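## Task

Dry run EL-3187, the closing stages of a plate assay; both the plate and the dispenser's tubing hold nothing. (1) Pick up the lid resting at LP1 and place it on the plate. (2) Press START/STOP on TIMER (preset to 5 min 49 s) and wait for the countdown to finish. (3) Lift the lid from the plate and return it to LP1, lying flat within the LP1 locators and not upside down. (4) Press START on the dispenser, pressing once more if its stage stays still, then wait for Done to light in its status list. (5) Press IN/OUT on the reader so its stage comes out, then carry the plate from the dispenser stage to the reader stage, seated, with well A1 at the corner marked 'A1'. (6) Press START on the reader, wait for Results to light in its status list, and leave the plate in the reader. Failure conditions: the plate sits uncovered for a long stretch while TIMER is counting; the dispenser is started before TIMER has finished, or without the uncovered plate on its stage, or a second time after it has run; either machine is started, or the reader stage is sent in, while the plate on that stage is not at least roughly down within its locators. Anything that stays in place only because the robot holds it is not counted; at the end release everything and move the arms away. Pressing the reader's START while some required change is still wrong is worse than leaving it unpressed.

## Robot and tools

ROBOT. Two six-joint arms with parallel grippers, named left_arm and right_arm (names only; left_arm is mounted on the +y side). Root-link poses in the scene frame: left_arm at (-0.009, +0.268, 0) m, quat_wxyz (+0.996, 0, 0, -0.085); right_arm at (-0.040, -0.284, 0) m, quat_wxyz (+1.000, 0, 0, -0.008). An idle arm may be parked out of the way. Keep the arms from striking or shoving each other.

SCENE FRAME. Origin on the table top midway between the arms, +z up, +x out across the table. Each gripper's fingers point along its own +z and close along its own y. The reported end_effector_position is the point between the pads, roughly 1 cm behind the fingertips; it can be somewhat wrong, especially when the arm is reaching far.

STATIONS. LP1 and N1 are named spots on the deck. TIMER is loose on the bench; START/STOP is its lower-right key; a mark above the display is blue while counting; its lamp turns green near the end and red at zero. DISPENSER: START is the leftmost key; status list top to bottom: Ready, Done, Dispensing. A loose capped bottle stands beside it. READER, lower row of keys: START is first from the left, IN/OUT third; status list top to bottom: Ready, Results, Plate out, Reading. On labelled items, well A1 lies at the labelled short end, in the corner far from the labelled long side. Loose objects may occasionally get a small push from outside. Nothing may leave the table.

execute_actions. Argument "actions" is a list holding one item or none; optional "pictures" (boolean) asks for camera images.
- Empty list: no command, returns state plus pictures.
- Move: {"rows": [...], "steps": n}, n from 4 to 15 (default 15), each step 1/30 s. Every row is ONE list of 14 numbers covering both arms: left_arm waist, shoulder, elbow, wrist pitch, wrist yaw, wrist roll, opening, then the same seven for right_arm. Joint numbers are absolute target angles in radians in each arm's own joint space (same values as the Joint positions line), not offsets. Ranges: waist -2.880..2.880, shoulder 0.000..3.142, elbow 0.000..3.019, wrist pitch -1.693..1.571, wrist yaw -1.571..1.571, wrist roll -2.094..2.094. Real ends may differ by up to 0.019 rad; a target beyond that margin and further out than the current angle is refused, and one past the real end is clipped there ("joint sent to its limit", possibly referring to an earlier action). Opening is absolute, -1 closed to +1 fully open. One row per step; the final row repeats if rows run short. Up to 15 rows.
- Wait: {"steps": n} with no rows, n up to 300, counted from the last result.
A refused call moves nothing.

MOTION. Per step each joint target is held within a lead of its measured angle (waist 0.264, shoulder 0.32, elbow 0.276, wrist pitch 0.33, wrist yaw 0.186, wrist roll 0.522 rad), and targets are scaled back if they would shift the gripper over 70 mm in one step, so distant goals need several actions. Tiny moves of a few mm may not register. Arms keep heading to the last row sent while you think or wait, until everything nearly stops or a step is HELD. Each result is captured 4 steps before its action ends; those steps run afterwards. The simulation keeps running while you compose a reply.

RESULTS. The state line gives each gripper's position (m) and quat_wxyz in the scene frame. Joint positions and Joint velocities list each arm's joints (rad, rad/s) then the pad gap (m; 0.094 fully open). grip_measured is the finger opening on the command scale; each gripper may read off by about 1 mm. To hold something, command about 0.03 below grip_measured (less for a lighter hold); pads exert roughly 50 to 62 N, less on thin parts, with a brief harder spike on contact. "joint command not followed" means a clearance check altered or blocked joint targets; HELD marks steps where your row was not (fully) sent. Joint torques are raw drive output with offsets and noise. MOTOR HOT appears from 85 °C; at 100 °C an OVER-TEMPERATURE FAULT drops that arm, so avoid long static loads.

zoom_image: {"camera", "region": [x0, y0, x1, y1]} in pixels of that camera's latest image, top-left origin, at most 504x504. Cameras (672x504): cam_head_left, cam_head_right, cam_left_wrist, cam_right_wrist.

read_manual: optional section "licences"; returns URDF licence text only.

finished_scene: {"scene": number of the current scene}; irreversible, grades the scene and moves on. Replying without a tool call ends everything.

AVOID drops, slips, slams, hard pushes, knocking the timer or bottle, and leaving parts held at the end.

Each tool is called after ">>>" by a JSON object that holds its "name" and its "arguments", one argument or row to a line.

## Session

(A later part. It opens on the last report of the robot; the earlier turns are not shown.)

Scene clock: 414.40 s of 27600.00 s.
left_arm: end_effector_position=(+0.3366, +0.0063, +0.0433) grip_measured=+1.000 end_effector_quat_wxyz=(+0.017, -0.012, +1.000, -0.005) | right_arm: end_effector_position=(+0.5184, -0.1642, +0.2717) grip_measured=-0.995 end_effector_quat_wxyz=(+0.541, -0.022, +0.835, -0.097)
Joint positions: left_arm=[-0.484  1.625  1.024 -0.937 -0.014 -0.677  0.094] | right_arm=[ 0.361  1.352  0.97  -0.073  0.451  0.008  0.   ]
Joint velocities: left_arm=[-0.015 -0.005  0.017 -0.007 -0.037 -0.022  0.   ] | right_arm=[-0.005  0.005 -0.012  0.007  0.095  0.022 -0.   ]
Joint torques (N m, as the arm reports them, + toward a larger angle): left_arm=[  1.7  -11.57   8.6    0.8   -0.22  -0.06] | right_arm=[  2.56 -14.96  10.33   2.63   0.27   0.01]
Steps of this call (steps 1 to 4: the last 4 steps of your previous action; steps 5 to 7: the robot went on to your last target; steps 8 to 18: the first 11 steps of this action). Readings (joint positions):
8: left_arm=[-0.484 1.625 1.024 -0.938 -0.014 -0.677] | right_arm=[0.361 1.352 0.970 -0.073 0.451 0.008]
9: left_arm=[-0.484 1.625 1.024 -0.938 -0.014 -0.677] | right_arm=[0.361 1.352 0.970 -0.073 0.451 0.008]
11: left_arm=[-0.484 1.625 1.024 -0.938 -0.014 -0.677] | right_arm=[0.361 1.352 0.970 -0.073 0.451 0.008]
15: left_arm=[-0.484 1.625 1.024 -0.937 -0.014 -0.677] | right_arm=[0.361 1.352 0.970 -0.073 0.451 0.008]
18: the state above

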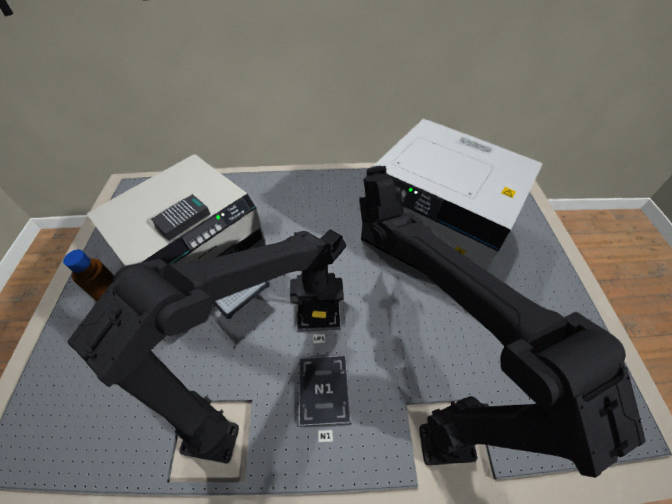

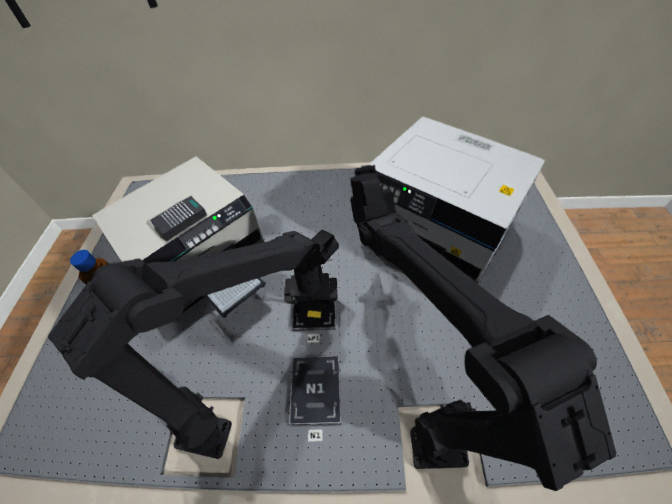

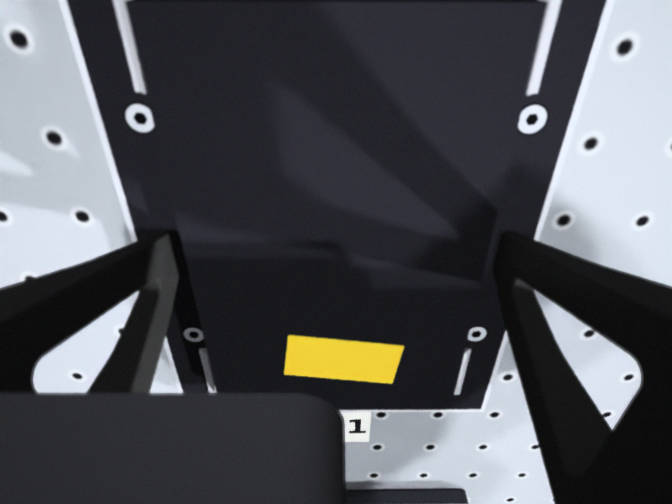

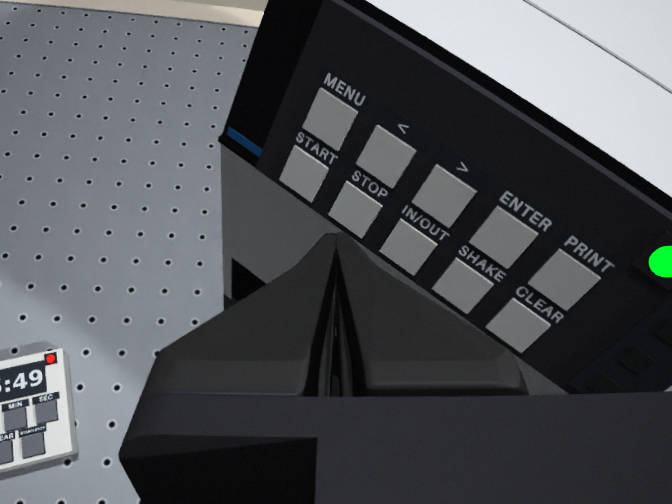

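>>> {"name": "execute_actions", "arguments": {
  "actions": [
    {"rows": [[-0.471,1.624,1.027,-0.922,-0.015,-0.688,1.0,0.354,1.342,0.961,-0.058,0.455,0,-1.0],[-0.471,1.614,1.027,-0.922,-0.015,-0.688,1.0,0.354,1.342,0.961,-0.058,0.455,0,-1.0],[-0.471,1.6035,1.027,-0.922,-0.015,-0.688,1.0,0.354,1.342,0.961,-0.058,0.455,0,-1.0],[-0.471,1.5971,1.027,-0.922,-0.015,-0.688,1.0,0.354,1.342,0.961,-0.058,0.455,0,-1.0],[-0.471,1.5891,1.027,-0.922,-0.015,-0.688,1.0,0.354,1.342,0.961,-0.058,0.455,0,-1.0],[-0.471,1.5796,1.027,-0.922,-0.015,-0.688,1.0,0.354,1.342,0.961,-0.058,0.455,0,-1.0],[-0.471,1.5686,1.027,-0.922,-0.015,-0.688,1.0,0.354,1.342,0.961,-0.058,0.455,0,-1.0],[-0.471,1.5562,1.027,-0.922,-0.015,-0.688,1.0,0.354,1.342,0.961,-0.058,0.455,0,-1.0],[-0.471,1.5426,1.027,-0.922,-0.015,-0.688,1.0,0.354,1.342,0.961,-0.058,0.455,0,-1.0],[-0.471,1.5278,1.027,-0.922,-0.015,-0.688,1.0,0.354,1.342,0.961,-0.058,0.455,0,-1.0],[-0.4699,1.5120,1.027,-0.922,-0.015,-0.687,1.0,0.354,1.342,0.961,-0.058,0.455,0,-1.0],[-0.4667,1.4950,1.027,-0.922,-0.015,-0.6839,1.0,0.354,1.342,0.961,-0.058,0.455,0,-1.0],[-0.4615,1.4771,1.0267,-0.9216,-0.015,-0.6791,1.0,0.354,1.342,0.961,-0.058,0.455,0,-1.0],[-0.4544,1.4585,1.0258,-0.9204,-0.015,-0.6724,1.0,0.354,1.342,0.961,-0.058,0.455,0,-1.0],[-0.4454,1.4390,1.0243,-0.9186,-0.015,-0.6640,1.0,0.354,1.342,0.961,-0.058,0.455,0,-1.0]], "steps": 15}
  ],
  "pictures": true
}}

>>> {"name": "execute_actions", "arguments": {
  "actions": [
    {"rows": [[-0.4347,1.4190,1.0222,-0.9160,-0.015,-0.6540,0.9,0.354,1.342,0.961,-0.058,0.455,0,-1.0],[-0.4224,1.3984,1.0197,-0.9128,-0.015,-0.6424,0.75,0.354,1.342,0.961,-0.058,0.455,0,-1.0],[-0.4086,1.3772,1.0167,-0.9090,-0.015,-0.6295,0.6,0.354,1.342,0.961,-0.058,0.455,0,-1.0],[-0.3934,1.3557,1.0132,-0.9046,-0.015,-0.6152,0.4,0.354,1.342,0.961,-0.058,0.455,0,-1.0],[-0.3769,1.3339,1.0093,-0.8997,-0.015,-0.5997,0.2,0.354,1.342,0.961,-0.058,0.455,0,-1.0],[-0.3591,1.3118,1.0051,-0.8944,-0.015,-0.5830,0.0,0.354,1.342,0.961,-0.058,0.455,0,-1.0],[-0.3402,1.2896,1.0004,-0.8886,-0.015,-0.5652,-0.2,0.354,1.342,0.961,-0.058,0.455,0,-1.0],[-0.3202,1.2674,0.9955,-0.8823,-0.015,-0.5465,-0.4,0.354,1.342,0.961,-0.058,0.455,0,-1.0],[-0.2993,1.2452,0.9903,-0.8758,-0.015,-0.5269,-0.6,0.354,1.342,0.961,-0.058,0.455,0,-1.0],[-0.2776,1.2231,0.9848,-0.8689,-0.015,-0.5065,-0.75,0.354,1.342,0.961,-0.058,0.455,0,-1.0],[-0.2551,1.2013,0.9791,-0.8617,-0.015,-0.4854,-0.87,0.354,1.342,0.961,-0.058,0.455,0,-1.0],[-0.2321,1.1798,0.9732,-0.8543,-0.015,-0.4638,-0.95,0.354,1.342,0.961,-0.058,0.455,0,-1.0],[-0.2084,1.1586,0.9672,-0.8467,-0.015,-0.4416,-1.0,0.354,1.342,0.961,-0.058,0.455,0,-1.0],[-0.1843,1.1380,0.9610,-0.8389,-0.015,-0.4190,-1.0,0.354,1.342,0.961,-0.058,0.455,0,-1.0],[-0.1599,1.1180,0.9547,-0.8310,-0.015,-0.3961,-1.0,0.354,1.342,0.961,-0.058,0.455,0,-1.0]], "steps": 15}
  ]
}}

>>> {"name": "execute_actions", "arguments": {
  "actions": [
    {"rows": [[-0.1352,1.0985,0.9484,-0.8230,-0.015,-0.3729,-1.0,0.354,1.342,0.961,-0.058,0.455,0,-1.0],[-0.1105,1.0799,0.942,-0.815,-0.015,-0.3497,-1.0,0.354,1.342,0.961,-0.058,0.455,0,-1.0],[-0.0855,1.0620,0.9356,-0.8070,-0.015,-0.3263,-1.0,0.354,1.342,0.961,-0.058,0.455,0,-1.0],[-0.0608,1.0451,0.9293,-0.7990,-0.015,-0.3031,-1.0,0.354,1.342,0.961,-0.058,0.455,0,-1.0],[-0.0361,1.0292,0.9230,-0.7911,-0.015,-0.2799,-1.0,0.354,1.342,0.961,-0.058,0.455,0,-1.0],[-0.0117,1.0144,0.9168,-0.7833,-0.015,-0.2570,-1.0,0.354,1.342,0.961,-0.058,0.455,0,-1.0],[0.0124,1.0008,0.9108,-0.7757,-0.015,-0.2344,-1.0,0.354,1.342,0.961,-0.058,0.455,0,-1.0],[0.0361,0.9884,0.9049,-0.7683,-0.015,-0.2122,-1.0,0.354,1.342,0.961,-0.058,0.455,0,-1.0],[0.0591,0.9774,0.8992,-0.7611,-0.015,-0.1906,-1.0,0.354,1.342,0.961,-0.058,0.455,0,-1.0],[0.0816,0.9679,0.8937,-0.7542,-0.015,-0.1695,-1.0,0.354,1.342,0.961,-0.058,0.455,0,-1.0],[0.1033,0.9599,0.8885,-0.7477,-0.015,-0.1491,-1.0,0.354,1.342,0.961,-0.058,0.455,0,-1.0],[0.1242,0.9535,0.8836,-0.7414,-0.015,-0.1295,-1.0,0.354,1.342,0.961,-0.058,0.455,0,-1.0],[0.1442,0.9489,0.8789,-0.7356,-0.015,-0.1108,-1.0,0.354,1.342,0.961,-0.058,0.455,0,-1.0],[0.1631,0.9460,0.8747,-0.7303,-0.015,-0.0930,-1.0,0.354,1.342,0.961,-0.058,0.455,0,-1.0],[0.1809,0.945,0.8708,-0.7254,-0.015,-0.0763,-1.0,0.354,1.342,0.961,-0.058,0.455,0,-1.0]], "steps": 15}
  ]
}}

>>> {"name": "execute_actions", "arguments": {
  "actions": [
    {"rows": [[0.1974,0.945,0.8673,-0.7210,-0.015,-0.0608,-1.0,0.354,1.342,0.961,-0.058,0.455,0,-1.0],[0.2126,0.945,0.8643,-0.7172,-0.015,-0.0465,-1.0,0.354,1.342,0.961,-0.058,0.455,0,-1.0],[0.2264,0.945,0.8618,-0.7140,-0.015,-0.0336,-1.0,0.354,1.342,0.961,-0.058,0.455,0,-1.0],[0.2387,0.945,0.8597,-0.7114,-0.015,-0.0220,-1.0,0.354,1.342,0.961,-0.058,0.455,0,-1.0],[0.2494,0.945,0.8582,-0.7095,-0.015,-0.0120,-1.0,0.354,1.342,0.961,-0.058,0.455,0,-1.0],[0.2584,0.945,0.8573,-0.7084,-0.015,-0.0036,-1.0,0.354,1.342,0.961,-0.058,0.455,0,-1.0],[0.2655,0.945,0.857,-0.708,-0.015,0.0031,-1.0,0.354,1.342,0.961,-0.058,0.455,0,-1.0],[0.2707,0.945,0.857,-0.708,-0.015,0.0079,-1.0,0.354,1.342,0.961,-0.058,0.455,0,-1.0],[0.2739,0.945,0.857,-0.708,-0.015,0.0110,-1.0,0.354,1.342,0.961,-0.058,0.455,0,-1.0],[0.275,0.945,0.857,-0.708,-0.015,0.012,-1.0,0.354,1.342,0.961,-0.058,0.455,0,-1.0]], "steps": 15}
  ]
}}

>>> {"name": "execute_actions", "arguments": {
  "actions": [
    {"steps": 8}
  ],
  "pictures": true
}}

Scene clock: 417.80 s of 27600.00 s.
left_arm: end_effector_position=(+0.3380, +0.0052, +0.0606) grip_measured=+1.000 end_effector_quat_wxyz=(+0.033, -0.012, +0.999, -0.018) | right_arm: end_effector_position=(+0.5184, -0.1642, +0.2717) grip_measured=-0.995 end_effector_quat_wxyz=(+0.541, -0.022, +0.835, -0.097)
Joint positions: left_arm=[-0.484  1.58   1.021 -0.937 -0.014 -0.677  0.094] | right_arm=[ 0.361  1.352  0.97  -0.073  0.451  0.008  0.   ]
Joint velocities: left_arm=[-0.005 -0.415 -0.046 -0.007  0.007 -0.066  0.   ] | right_arm=[ 0.005 -0.005 -0.002 -0.002 -0.007  0.066 -0.001]
Joint torques (N m, as the arm reports them, + toward a larger angle): left_arm=[  1.89 -15.47   9.11   0.93  -0.21  -0.05] | right_arm=[  2.52 -14.88  10.33   2.65   0.28   0.  ]
Steps of this call (steps 1 to 4: the last 4 steps of your previous action; steps 5 to 15: the robot went on to your last target; steps 16 to 91: nothing new was sent; steps 92 to 102: the first 11 steps of this action). Readings (joint positions):
92: left_arm=[-0.484 1.625 1.024 -0.937 -0.014 -0.677] | right_arm=[0.361 1.352 0.970 -0.073 0.451 0.008]
93: left_arm=[-0.484 1.625 1.024 -0.937 -0.014 -0.677] | right_arm=[0.361 1.352 0.970 -0.073 0.451 0.008]
95: left_arm=[-0.484 1.625 1.024 -0.937 -0.014 -0.677] | right_arm=[0.361 1.352 0.970 -0.073 0.451 0.008]
99: left_arm=[-0.484 1.613 1.024 -0.937 -0.014 -0.677] | right_arm=[0.361 1.352 0.970 -0.073 0.451 0.008]
102: the state above

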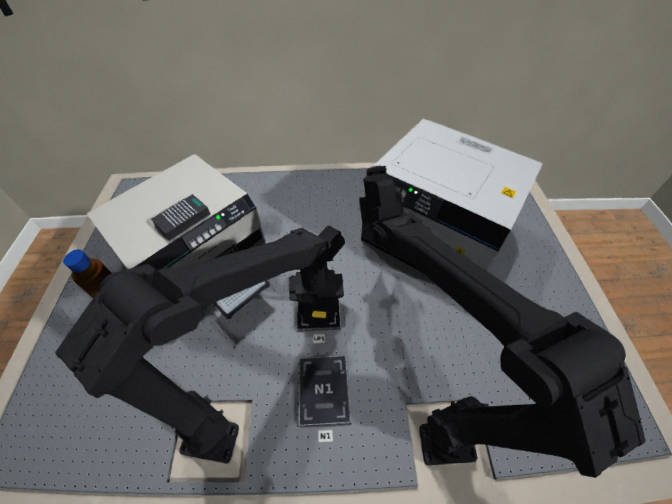

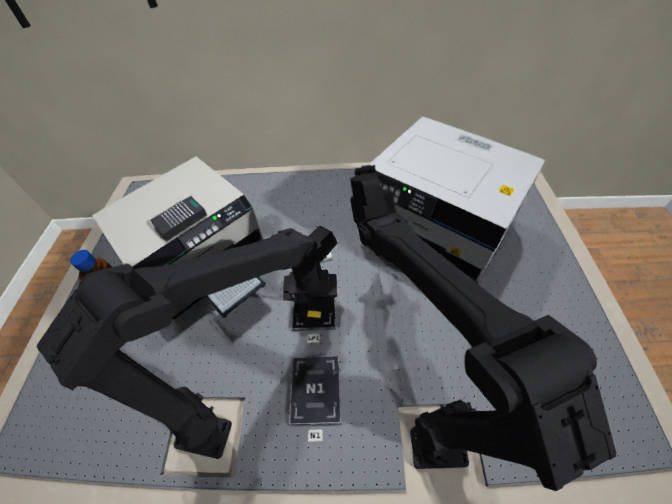

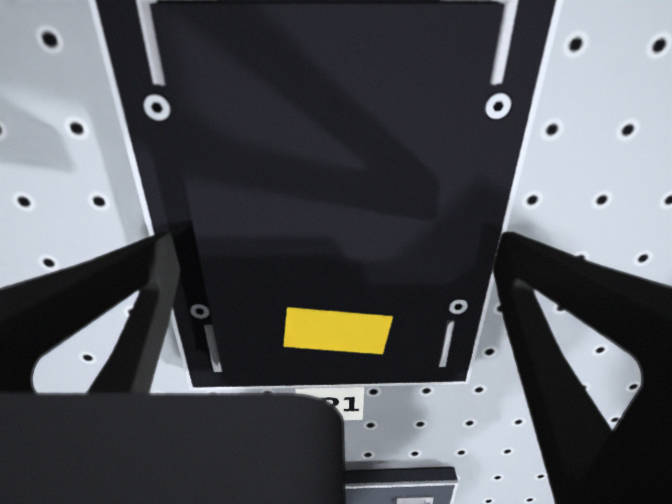

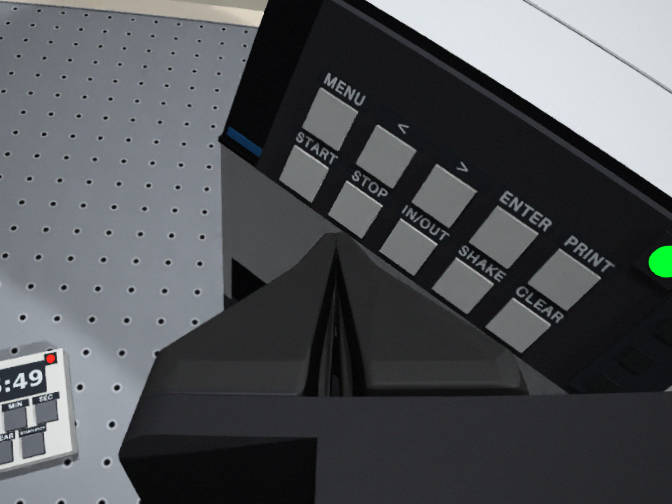

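Scene clock: 418.30 s of 27600.00 s.
left_arm: end_effector_position=(+0.3804, +0.0708, +0.1874) grip_measured=-0.807 end_effector_quat_wxyz=(+0.183, -0.047, +0.977, -0.097) | right_arm: end_effector_position=(+0.5184, -0.1642, +0.2717) grip_measured=-0.995 end_effector_quat_wxyz=(+0.541, -0.022, +0.835, -0.097)
Joint positions: left_arm=[-0.304  1.253  0.99  -0.891 -0.014 -0.567  0.009] | right_arm=[ 0.361  1.352  0.97  -0.073  0.451  0.008  0.   ]
Joint velocities: left_arm=[ 0.679 -0.64  -0.178  0.188 -0.022  0.418 -0.123] | right_arm=[-0.005 -0.005 -0.002 -0.002  0.051  0.022 -0.001]
Joint torques (N m, as the arm reports them, + toward a larger angle): left_arm=[ 0.88 -9.56 10.52  1.27 -0.21  0.11] | right_arm=[  2.45 -14.97  10.34   2.65   0.27   0.01]
Steps of this call (steps 1 to 4: the last 4 steps of your previous action; steps 5 to 15: the first 11 steps of this action). Readings (joint positions):
5: left_arm=[-0.472 1.485 1.020 -0.935 -0.014 -0.675] | right_arm=[0.361 1.352 0.970 -0.073 0.451 0.008]
6: left_arm=[-0.465 1.462 1.020 -0.933 -0.014 -0.671] | right_arm=[0.361 1.352 0.970 -0.073 0.451 0.008]
8: left_arm=[-0.442 1.416 1.018 -0.927 -0.014 -0.657] | right_arm=[0.361 1.352 0.970 -0.073 0.451 0.008]
12: left_arm=[-0.372 1.321 1.006 -0.908 -0.014 -0.613] | right_arm=[0.361 1.352 0.970 -0.073 0.451 0.008]
15: the state above

Scene clock: 418.80 s of 27600.00 s.
left_arm: end_effector_position=(+0.3969, +0.2249, +0.2632) grip_measured=-0.983 end_effector_quat_wxyz=(+0.340, -0.068, +0.936, -0.056) | right_arm: end_effector_position=(+0.5184, -0.1642, +0.2717) grip_measured=-0.995 end_effector_quat_wxyz=(+0.541, -0.022, +0.835, -0.097)
Joint positions: left_arm=[ 0.058  0.982  0.897 -0.781 -0.014 -0.251  0.001] | right_arm=[ 0.361  1.352  0.97  -0.073  0.451  0.008  0.   ]
Joint velocities: left_arm=[ 0.669 -0.317 -0.154  0.193  0.022  0.608  0.   ] | right_arm=[ 0.005 -0.015 -0.007  0.002  0.066  0.081 -0.   ]
Joint torques (N m, as the arm reports them, + toward a larger angle): left_arm=[ 1.21 -5.91 11.42  1.99 -0.15  0.12] | right_arm=[  2.55 -14.98  10.31   2.64   0.27   0.01]
Steps of this call (steps 1 to 4: the last 4 steps of your previous action; steps 5 to 15: the first 11 steps of this action). Readings (joint positions):
5: left_arm=[-0.185 1.147 0.958 -0.856 -0.014 -0.471] | right_arm=[0.361 1.352 0.970 -0.073 0.451 0.008]
6: left_arm=[-0.161 1.127 0.952 -0.848 -0.014 -0.450] | right_arm=[0.361 1.352 0.970 -0.073 0.451 0.008]
8: left_arm=[-0.111 1.088 0.939 -0.833 -0.014 -0.406] | right_arm=[0.361 1.352 0.970 -0.073 0.451 0.008]
12: left_arm=[-0.012 1.021 0.914 -0.803 -0.014 -0.317] | right_arm=[0.361 1.352 0.970 -0.073 0.451 0.008]
15: the state above

Scene clock: 419.30 s of 27600.00 s.
left_arm: end_effector_position=(+0.3921, +0.3091, +0.2583) grip_measured=-0.983 end_effector_quat_wxyz=(+0.361, -0.059, +0.931, +0.019) | right_arm: end_effector_position=(+0.5184, -0.1642, +0.2717) grip_measured=-0.995 end_effector_quat_wxyz=(+0.541, -0.022, +0.835, -0.097)
Joint positions: left_arm=[ 0.266  0.951  0.851 -0.732 -0.014 -0.025  0.001] | right_arm=[ 0.361  1.352  0.97  -0.073  0.451  0.008  0.   ]
Joint velocities: left_arm=[ 0.044 -0.005 -0.007  0.017 -0.037  0.183 -0.   ] | right_arm=[-0.015 -0.005 -0.002 -0.012  0.022  0.007  0.   ]
Joint torques (N m, as the arm reports them, + toward a larger angle): left_arm=[ 1.25 -5.04 11.8   1.95 -0.15  0.2 ] | right_arm=[  2.53 -15.01  10.34   2.65   0.27   0.01]
Steps of this call (steps 1 to 4: the last 4 steps of your previous action; steps 5 to 15: the first 11 steps of this action). Readings (joint positions):
5: left_arm=[0.161 0.952 0.873 -0.752 -0.014 -0.150] | right_arm=[0.361 1.352 0.970 -0.073 0.451 0.008]
6: left_arm=[0.178 0.951 0.869 -0.747 -0.014 -0.132] | right_arm=[0.361 1.352 0.970 -0.073 0.451 0.008]
8: left_arm=[0.209 0.951 0.862 -0.739 -0.014 -0.099] | right_arm=[0.361 1.352 0.970 -0.073 0.451 0.008]
12: left_arm=[0.253 0.951 0.852 -0.733 -0.014 -0.048] | right_arm=[0.361 1.352 0.970 -0.073 0.451 0.008]
15: the state above

Scene clock: 419.57 s of 27600.00 s.
left_arm: end_effector_position=(+0.3923, +0.3094, +0.2585) grip_measured=-0.983 end_effector_quat_wxyz=(+0.361, -0.049, +0.931, +0.023) | right_arm: end_effector_position=(+0.5184, -0.1642, +0.2717) grip_measured=-0.995 end_effector_quat_wxyz=(+0.541, -0.022, +0.835, -0.097)
Joint positions: left_arm=[ 0.267  0.951  0.851 -0.731 -0.014 -0.004  0.001] | right_arm=[ 0.361  1.352  0.97  -0.073  0.451  0.008  0.   ]
Joint velocities: left_arm=[-0.005 -0.015 -0.017 -0.022  0.022 -0.022  0.001] | right_arm=[ 0.005 -0.015 -0.007 -0.017  0.007  0.051  0.   ]
Joint torques (N m, as the arm reports them, + toward a larger angle): left_arm=[ 1.47 -5.19 11.78  2.13 -0.16  0.1 ] | right_arm=[  2.54 -14.92  10.33   2.64   0.27   0.  ]
Kept back: nothing.
Steps of this call (steps 1 to 4: the last 4 steps of your previous action; steps 5 to 8: the robot went on to your last target). Readings (joint positions):
1: left_arm=[0.267 0.951 0.851 -0.731 -0.014 -0.020] | right_arm=[0.361 1.352 0.970 -0.073 0.451 0.008]
2: left_arm=[0.267 0.951 0.851 -0.731 -0.014 -0.016] | right_arm=[0.361 1.352 0.970 -0.073 0.451 0.008]
4: left_arm=[0.267 0.951 0.851 -0.731 -0.014 -0.010] | right_arm=[0.361 1.352 0.970 -0.073 0.451 0.008]
8: the state above

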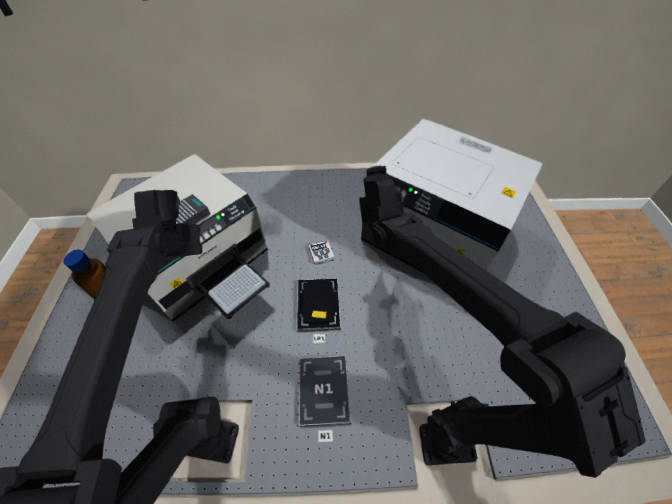

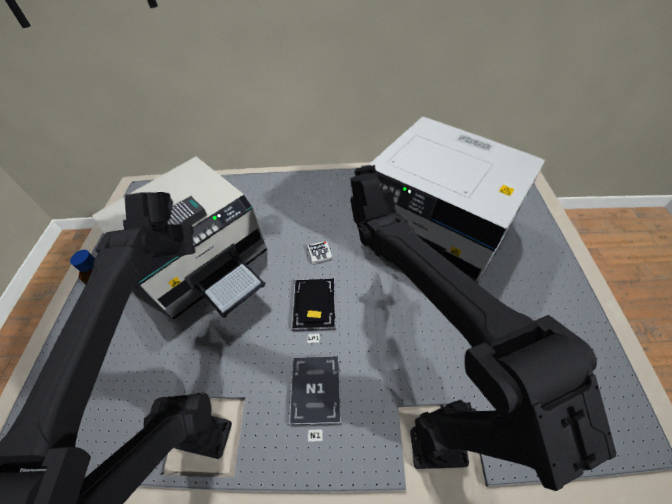

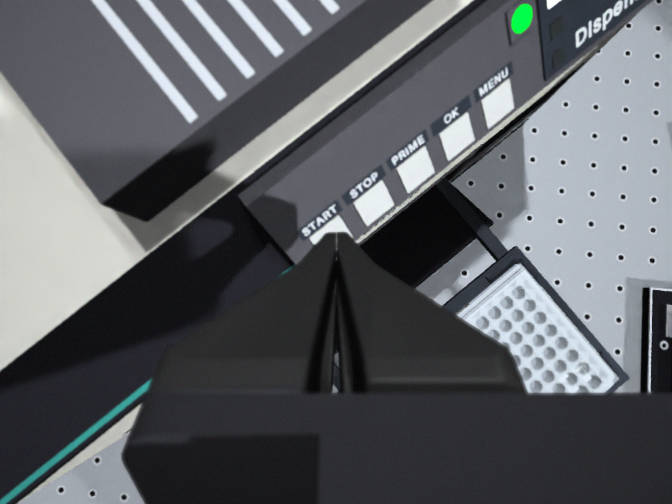

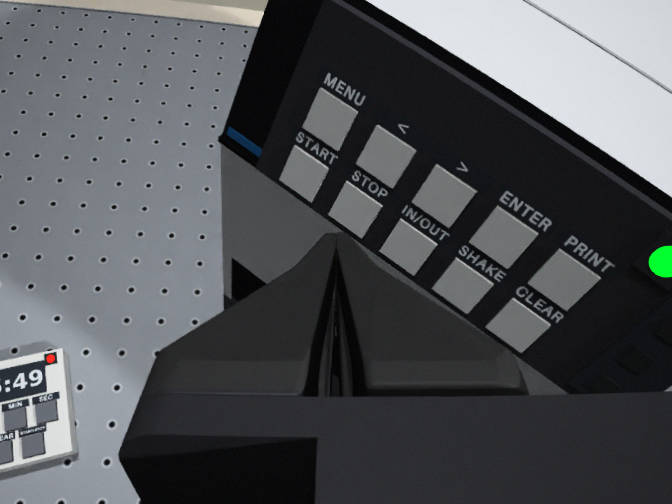

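>>> {"name": "zoom_image", "arguments": {
  "camera": "cam_head_left",
  "region": [180, 230, 360, 350]
}}

>>> {"name": "zoom_image", "arguments": {
  "camera": "cam_left_wrist",
  "region": [400, 160, 672, 400]
}}

Region (180, 230, 360, 350) of cam_head_left's 672x504 image, scaled by 2.800, with more detail than that image has.

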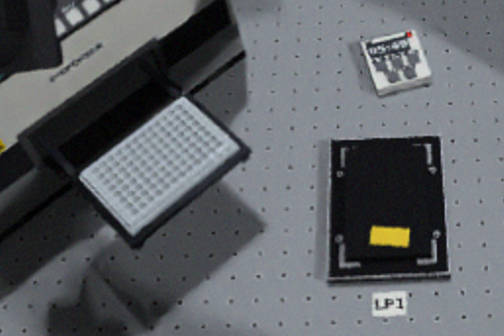

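Region (400, 160, 672, 400) of cam_left_wrist's 672x504 image, scaled by 1.853, with more detail than that image has; it fills the top 445 rows of this view, and the rest is white.

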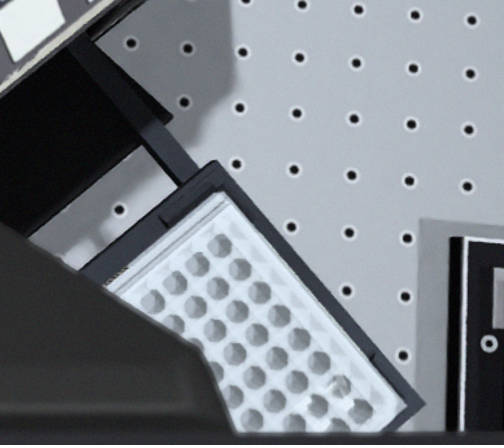

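>>> {"name": "execute_actions", "arguments": {
  "actions": [
    {"rows": [[0.276,0.952,0.857,-0.708,-0.015,0.012,-1.0,0.354,1.342,0.961,-0.058,0.455,0,-1.0],[0.277,0.958,0.857,-0.708,-0.015,0.012,-1.0,0.354,1.342,0.961,-0.058,0.455,0,-1.0],[0.278,0.963,0.857,-0.708,-0.015,0.012,-1.0,0.354,1.342,0.961,-0.058,0.455,0,-1.0],[0.279,0.967,0.857,-0.708,-0.015,0.012,-1.0,0.354,1.342,0.961,-0.058,0.455,0,-1.0],[0.280,0.971,0.857,-0.708,-0.015,0.012,-1.0,0.354,1.342,0.961,-0.058,0.455,0,-1.0],[0.281,0.975,0.857,-0.708,-0.015,0.012,-1.0,0.354,1.342,0.961,-0.058,0.455,0,-1.0],[0.281,0.979,0.857,-0.708,-0.015,0.012,-1.0,0.354,1.342,0.961,-0.058,0.455,0,-1.0],[0.281,0.983,0.857,-0.708,-0.015,0.012,-1.0,0.354,1.342,0.961,-0.058,0.455,0,-1.0],[0.281,0.987,0.857,-0.708,-0.015,0.012,-1.0,0.354,1.342,0.961,-0.058,0.455,0,-1.0],[0.281,0.991,0.857,-0.708,-0.015,0.012,-1.0,0.354,1.342,0.961,-0.058,0.455,0,-1.0],[0.281,0.994,0.857,-0.708,-0.015,0.012,-1.0,0.354,1.342,0.961,-0.058,0.455,0,-1.0],[0.281,0.997,0.857,-0.708,-0.015,0.012,-1.0,0.354,1.342,0.961,-0.058,0.455,0,-1.0],[0.281,1.000,0.857,-0.708,-0.015,0.012,-1.0,0.354,1.342,0.961,-0.058,0.455,0,-1.0],[0.281,1.002,0.857,-0.708,-0.015,0.012,-1.0,0.354,1.342,0.961,-0.058,0.455,0,-1.0],[0.281,1.004,0.857,-0.708,-0.015,0.012,-1.0,0.354,1.342,0.961,-0.058,0.455,0,-1.0]], "steps": 15}
  ]
}}

>>> {"name": "execute_actions", "arguments": {
  "actions": [
    {"steps": 11}
  ],
  "pictures": true
}}

Scene clock: 420.53 s of 27600.00 s.
left_arm: end_effector_position=(+0.3952, +0.3098, +0.2493) grip_measured=-0.983 end_effector_quat_wxyz=(+0.350, -0.048, +0.935, +0.023) | right_arm: end_effector_position=(+0.5184, -0.1642, +0.2717) grip_measured=-0.995 end_effector_quat_wxyz=(+0.541, -0.022, +0.835, -0.097)
Joint positions: left_arm=[ 0.267  0.975  0.851 -0.731 -0.014  0.001  0.001] | right_arm=[ 0.361  1.352  0.97  -0.073  0.451  0.008  0.   ]
Joint velocities: left_arm=[-0.005  0.161  0.012 -0.017 -0.081 -0.007 -0.002] | right_arm=[ 0.015 -0.005 -0.012 -0.002 -0.022 -0.007  0.   ]
Joint torques (N m, as the arm reports them, + toward a larger angle): left_arm=[ 1.54 -4.34 11.77  2.1  -0.16  0.13] | right_arm=[  2.49 -15.02  10.31   2.65   0.27   0.01]
Steps of this call (steps 1 to 18: the robot went on to your last target; steps 19 to 29: the first 11 steps of this action). Readings (joint positions):
19: left_arm=[0.267 0.951 0.851 -0.731 -0.014 0.000] | right_arm=[0.361 1.352 0.970 -0.073 0.451 0.008]
20: left_arm=[0.267 0.951 0.851 -0.731 -0.014 0.000] | right_arm=[0.361 1.352 0.970 -0.073 0.451 0.008]
22: left_arm=[0.267 0.951 0.851 -0.731 -0.014 0.001] | right_arm=[0.361 1.352 0.970 -0.073 0.451 0.008]
26: left_arm=[0.267 0.960 0.851 -0.731 -0.014 0.001] | right_arm=[0.361 1.352 0.970 -0.073 0.451 0.008]
29: the state above

Scene clock: 420.90 s of 27600.00 s.
left_arm: end_effector_position=(+0.3978, +0.3102, +0.2403) grip_measured=-0.983 end_effector_quat_wxyz=(+0.339, -0.048, +0.939, +0.023) | right_arm: end_effector_position=(+0.5184, -0.1642, +0.2717) grip_measured=-0.995 end_effector_quat_wxyz=(+0.541, -0.022, +0.835, -0.097)
Joint positions: left_arm=[ 0.268  0.998  0.851 -0.731 -0.014  0.001  0.001] | right_arm=[ 0.361  1.352  0.97  -0.073  0.451  0.008  0.   ]
Joint velocities: left_arm=[ 0.015 -0.005 -0.027  0.017  0.066 -0.051 -0.001] | right_arm=[-0.005 -0.005 -0.007 -0.002  0.037  0.037 -0.   ]
Joint torques (N m, as the arm reports them, + toward a larger angle): left_arm=[ 2.07 -4.87 11.7   2.17 -0.15  0.13] | right_arm=[  2.57 -14.9   10.32   2.65   0.28   0.  ]
Kept back: nothing.
Steps of this call (steps 1 to 4: the last 4 steps of your previous action; steps 5 to 11: the robot went on to your last target). Readings (joint positions):
1: left_arm=[0.268 0.980 0.851 -0.731 -0.014 0.001] | right_arm=[0.361 1.352 0.970 -0.073 0.451 0.008]
2: left_arm=[0.268 0.984 0.851 -0.731 -0.014 0.001] | right_arm=[0.361 1.352 0.970 -0.073 0.451 0.008]
4: left_arm=[0.268 0.992 0.851 -0.731 -0.014 0.001] | right_arm=[0.361 1.352 0.970 -0.073 0.451 0.008]
8: left_arm=[0.268 0.998 0.851 -0.731 -0.014 0.001] | right_arm=[0.361 1.352 0.970 -0.073 0.451 0.008]
11: the state above

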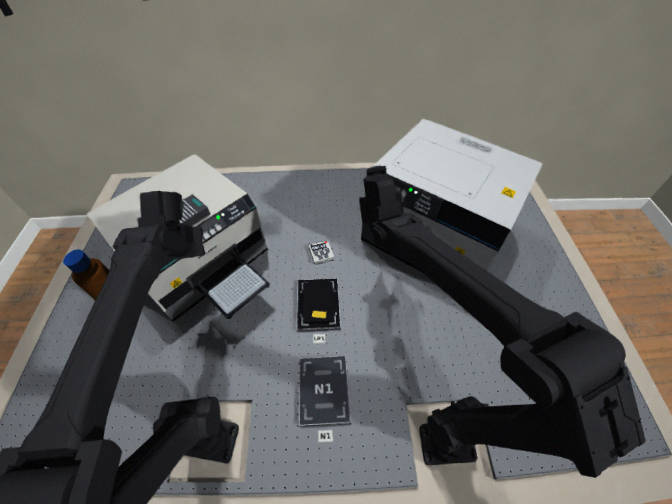

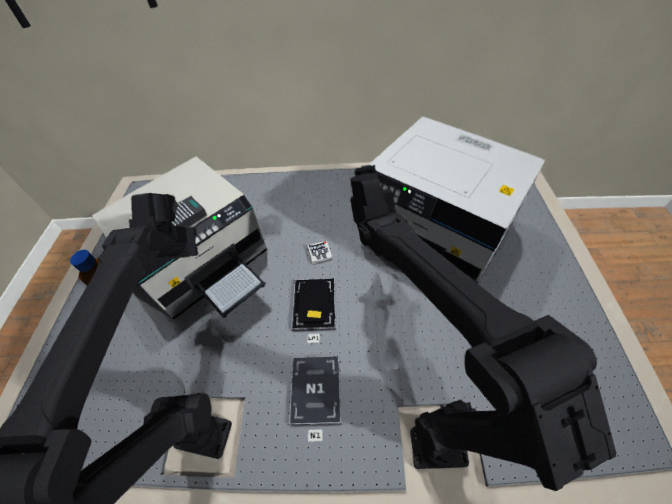

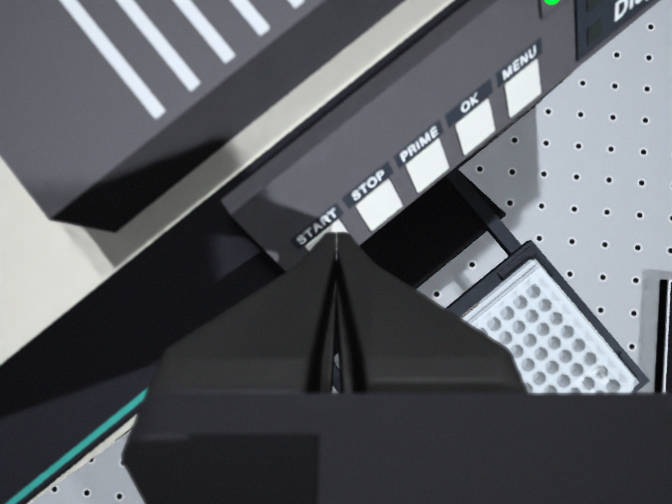

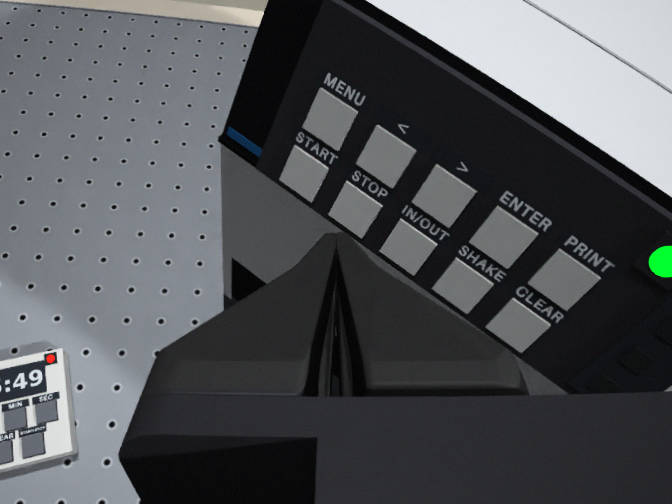

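>>> {"name": "execute_actions", "arguments": {
  "actions": [
    {"rows": [[0.281,1.008,0.857,-0.708,-0.015,0.012,-1.0,0.354,1.342,0.961,-0.058,0.455,0,-1.0],[0.281,1.011,0.857,-0.708,-0.015,0.012,-1.0,0.354,1.342,0.961,-0.058,0.455,0,-1.0],[0.281,1.013,0.857,-0.708,-0.015,0.012,-1.0,0.354,1.342,0.961,-0.058,0.455,0,-1.0],[0.281,1.015,0.857,-0.708,-0.015,0.012,-1.0,0.354,1.342,0.961,-0.058,0.455,0,-1.0],[0.281,1.017,0.857,-0.708,-0.015,0.012,-1.0,0.354,1.342,0.961,-0.058,0.455,0,-1.0],[0.281,1.019,0.857,-0.708,-0.015,0.012,-1.0,0.354,1.342,0.961,-0.058,0.455,0,-1.0],[0.281,1.021,0.857,-0.708,-0.015,0.012,-1.0,0.354,1.342,0.961,-0.058,0.455,0,-1.0],[0.281,1.023,0.857,-0.708,-0.015,0.012,-1.0,0.354,1.342,0.961,-0.058,0.455,0,-1.0],[0.281,1.025,0.857,-0.708,-0.015,0.012,-1.0,0.354,1.342,0.961,-0.058,0.455,0,-1.0],[0.281,1.027,0.857,-0.708,-0.015,0.012,-1.0,0.354,1.342,0.961,-0.058,0.455,0,-1.0],[0.281,1.029,0.857,-0.708,-0.015,0.012,-1.0,0.354,1.342,0.961,-0.058,0.455,0,-1.0],[0.281,1.031,0.857,-0.708,-0.015,0.012,-1.0,0.354,1.342,0.961,-0.058,0.455,0,-1.0],[0.281,1.032,0.857,-0.708,-0.015,0.012,-1.0,0.354,1.342,0.961,-0.058,0.455,0,-1.0],[0.281,1.033,0.857,-0.708,-0.015,0.012,-1.0,0.354,1.342,0.961,-0.058,0.455,0,-1.0],[0.281,1.034,0.857,-0.708,-0.015,0.012,-1.0,0.354,1.342,0.961,-0.058,0.455,0,-1.0]], "steps": 15}
  ]
}}

>>> {"name": "execute_actions", "arguments": {
  "actions": [
    {"steps": 12}
  ],
  "pictures": true
}}

Scene clock: 421.77 s of 27600.00 s.
left_arm: end_effector_position=(+0.3990, +0.3104, +0.2359) grip_measured=-0.984 end_effector_quat_wxyz=(+0.333, -0.048, +0.941, +0.023) | right_arm: end_effector_position=(+0.5184, -0.1642, +0.2717) grip_measured=-0.995 end_effector_quat_wxyz=(+0.541, -0.022, +0.835, -0.097)
Joint positions: left_arm=[ 0.268  1.01   0.851 -0.731 -0.014  0.001  0.001] | right_arm=[ 0.361  1.352  0.97  -0.073  0.451  0.008  0.   ]
Joint velocities: left_arm=[ 0.005 -0.005 -0.012  0.012 -0.022 -0.022 -0.001] | right_arm=[-0.005  0.015 -0.002 -0.002 -0.022  0.007 -0.001]
Joint torques (N m, as the arm reports them, + toward a larger angle): left_arm=[ 1.76 -3.99 11.68  2.03 -0.18  0.13] | right_arm=[  2.52 -15.    10.34   2.66   0.27   0.01]
Steps of this call (steps 1 to 15: the robot went on to your last target; steps 16 to 26: the first 11 steps of this action). Readings (joint positions):
16: left_arm=[0.268 0.998 0.851 -0.731 -0.014 0.001] | right_arm=[0.361 1.352 0.970 -0.073 0.451 0.008]
17: left_arm=[0.268 0.998 0.851 -0.731 -0.014 0.001] | right_arm=[0.361 1.352 0.970 -0.073 0.451 0.008]
19: left_arm=[0.268 0.999 0.851 -0.731 -0.014 0.001] | right_arm=[0.361 1.352 0.970 -0.073 0.451 0.008]
23: left_arm=[0.268 1.006 0.851 -0.731 -0.014 0.001] | right_arm=[0.361 1.352 0.970 -0.073 0.451 0.008]
26: the state above

Scene clock: 422.17 s of 27600.00 s.
left_arm: end_effector_position=(+0.3990, +0.3104, +0.2359) grip_measured=-0.984 end_effector_quat_wxyz=(+0.333, -0.048, +0.941, +0.023) | right_arm: end_effector_position=(+0.5184, -0.1642, +0.2717) grip_measured=-0.995 end_effector_quat_wxyz=(+0.541, -0.022, +0.835, -0.097)
Joint positions: left_arm=[ 0.268  1.01   0.851 -0.731 -0.014  0.001  0.001] | right_arm=[ 0.361  1.352  0.97  -0.073  0.451  0.008  0.   ]
Joint velocities: left_arm=[-0.005 -0.015  0.032  0.002 -0.081 -0.007  0.001] | right_arm=[-0.005  0.015  0.012  0.002  0.007 -0.11  -0.   ]
Joint torques (N m, as the arm reports them, + toward a larger angle): left_arm=[ 1.74 -3.56 11.68  2.07 -0.15  0.12] | right_arm=[  2.52 -15.05  10.35   2.65   0.27   0.01]
Kept back: nothing.
Steps of this call (steps 1 to 4: the last 4 steps of your previous action; steps 5 to 12: the robot went on to your last target). Readings (joint positions):
1: left_arm=[0.268 1.010 0.851 -0.731 -0.014 0.001] | right_arm=[0.361 1.352 0.970 -0.073 0.451 0.008]
2: left_arm=[0.268 1.010 0.851 -0.731 -0.014 0.001] | right_arm=[0.361 1.352 0.970 -0.073 0.451 0.008]
4: left_arm=[0.268 1.010 0.851 -0.731 -0.014 0.001] | right_arm=[0.361 1.352 0.970 -0.073 0.451 0.008]
8: left_arm=[0.268 1.010 0.851 -0.731 -0.014 0.001] | right_arm=[0.361 1.352 0.970 -0.073 0.451 0.008]
12: the state above

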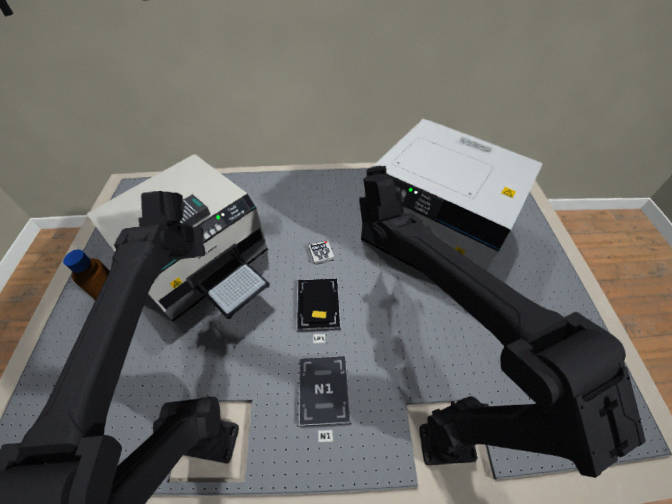

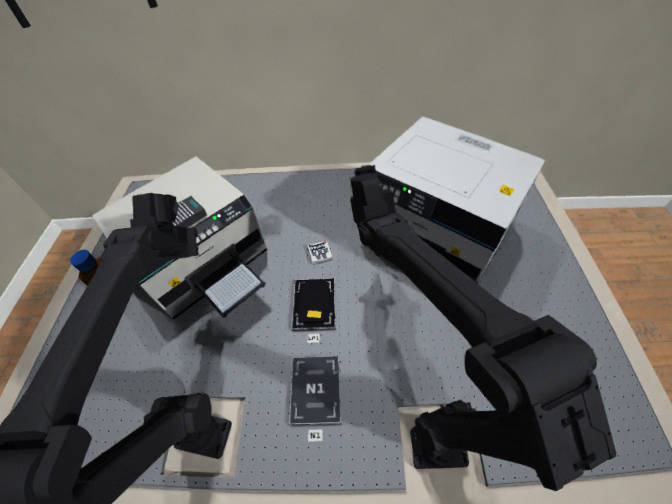

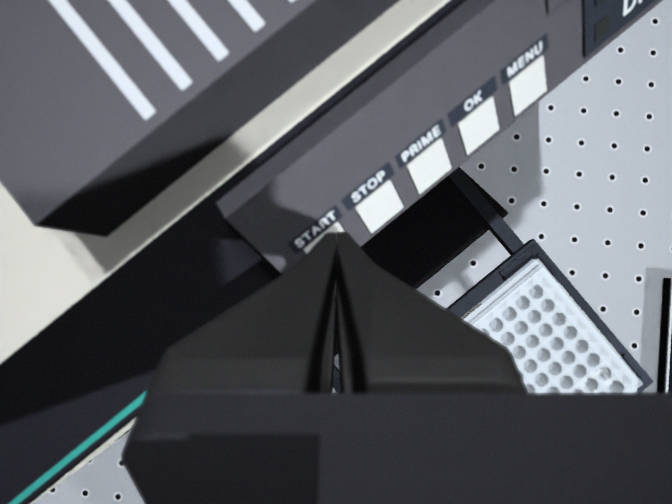

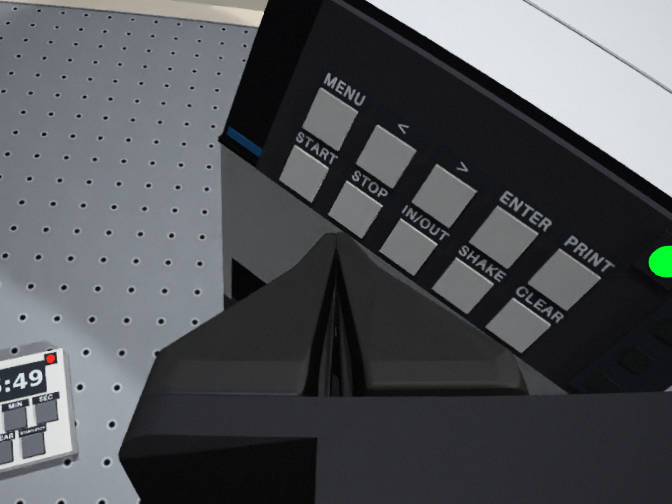

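>>> {"name": "zoom_image", "arguments": {
  "camera": "cam_head_left",
  "region": [170, 185, 280, 265]
}}

>>> {"name": "execute_actions", "arguments": {
  "actions": []
}}

Region (170, 185, 280, 265) of cam_head_left's 672x504 image, scaled by 4.582, with more detail than that image has; it fills the top 367 rows of this view, and the rest is white.

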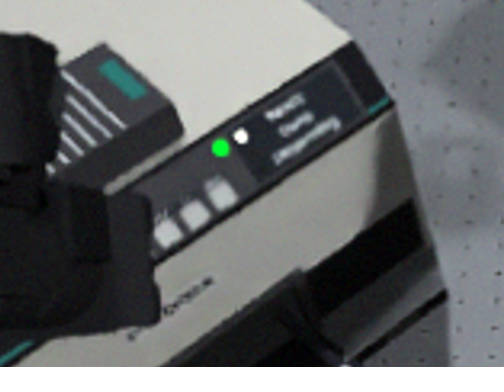

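Scene clock: 422.27 s of 27600.00 s.
left_arm: end_effector_position=(+0.3990, +0.3104, +0.2359) grip_measured=-0.984 end_effector_quat_wxyz=(+0.333, -0.048, +0.941, +0.023) | right_arm: end_effector_position=(+0.5184, -0.1642, +0.2717) grip_measured=-0.995 end_effector_quat_wxyz=(+0.541, -0.022, +0.835, -0.097)
Joint positions: left_arm=[ 0.268  1.01   0.851 -0.731 -0.014  0.001  0.001] | right_arm=[ 0.361  1.352  0.97  -0.073  0.451  0.008  0.   ]
Joint velocities: left_arm=[-0.005 -0.024 -0.007  0.012 -0.022  0.007  0.001] | right_arm=[-0.015 -0.005 -0.007  0.002 -0.066 -0.037  0.001]
Joint torques (N m, as the arm reports them, + toward a larger angle): left_arm=[ 1.83 -3.63 11.7   2.05 -0.16  0.12] | right_arm=[  2.54 -14.95  10.33   2.64   0.27   0.  ]
Kept back: nothing.
Steps of this call (steps 1 to 3: the robot went on to your last target). Readings (joint positions):
1: left_arm=[0.268 1.010 0.851 -0.731 -0.014 0.001] | right_arm=[0.361 1.352 0.970 -0.073 0.451 0.008]
2: left_arm=[0.268 1.010 0.851 -0.731 -0.014 0.001] | right_arm=[0.361 1.352 0.970 -0.073 0.451 0.008]
3: the state above
All arms were judged still, so your last target was given up. Only a new action makes them travel on or press farther. Fingers that are still opening or closing keep moving.

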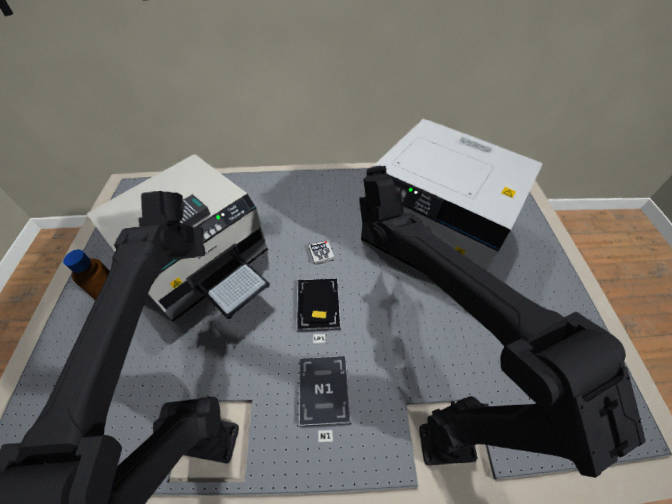

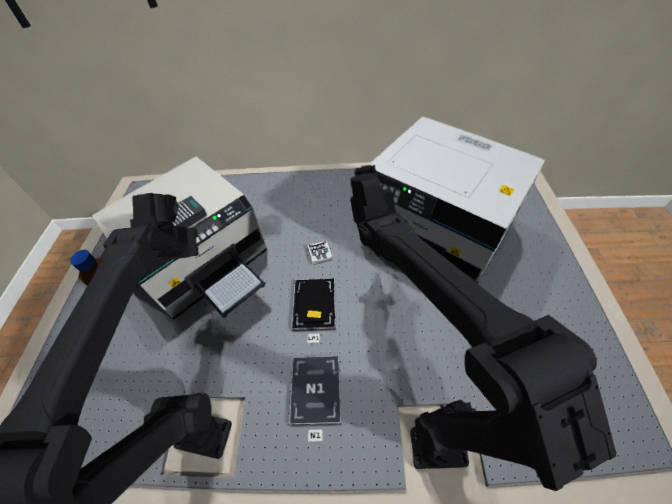

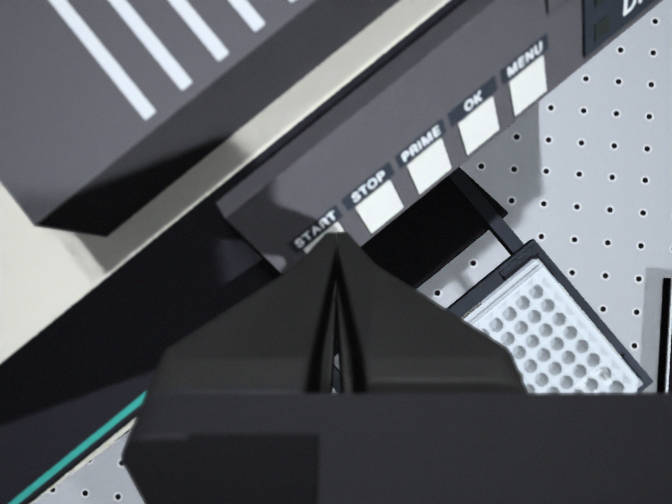

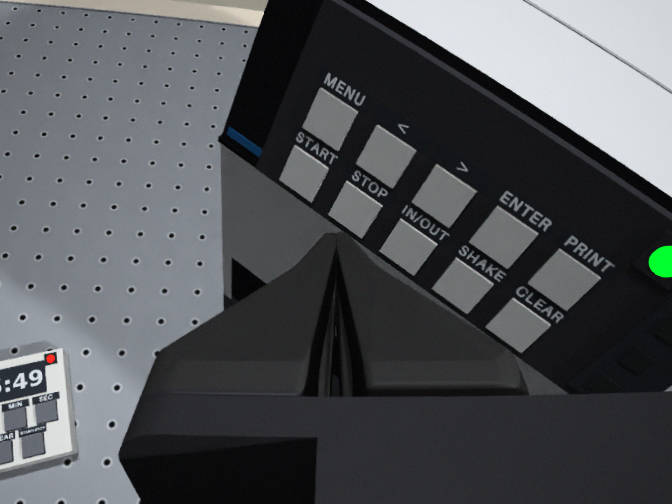

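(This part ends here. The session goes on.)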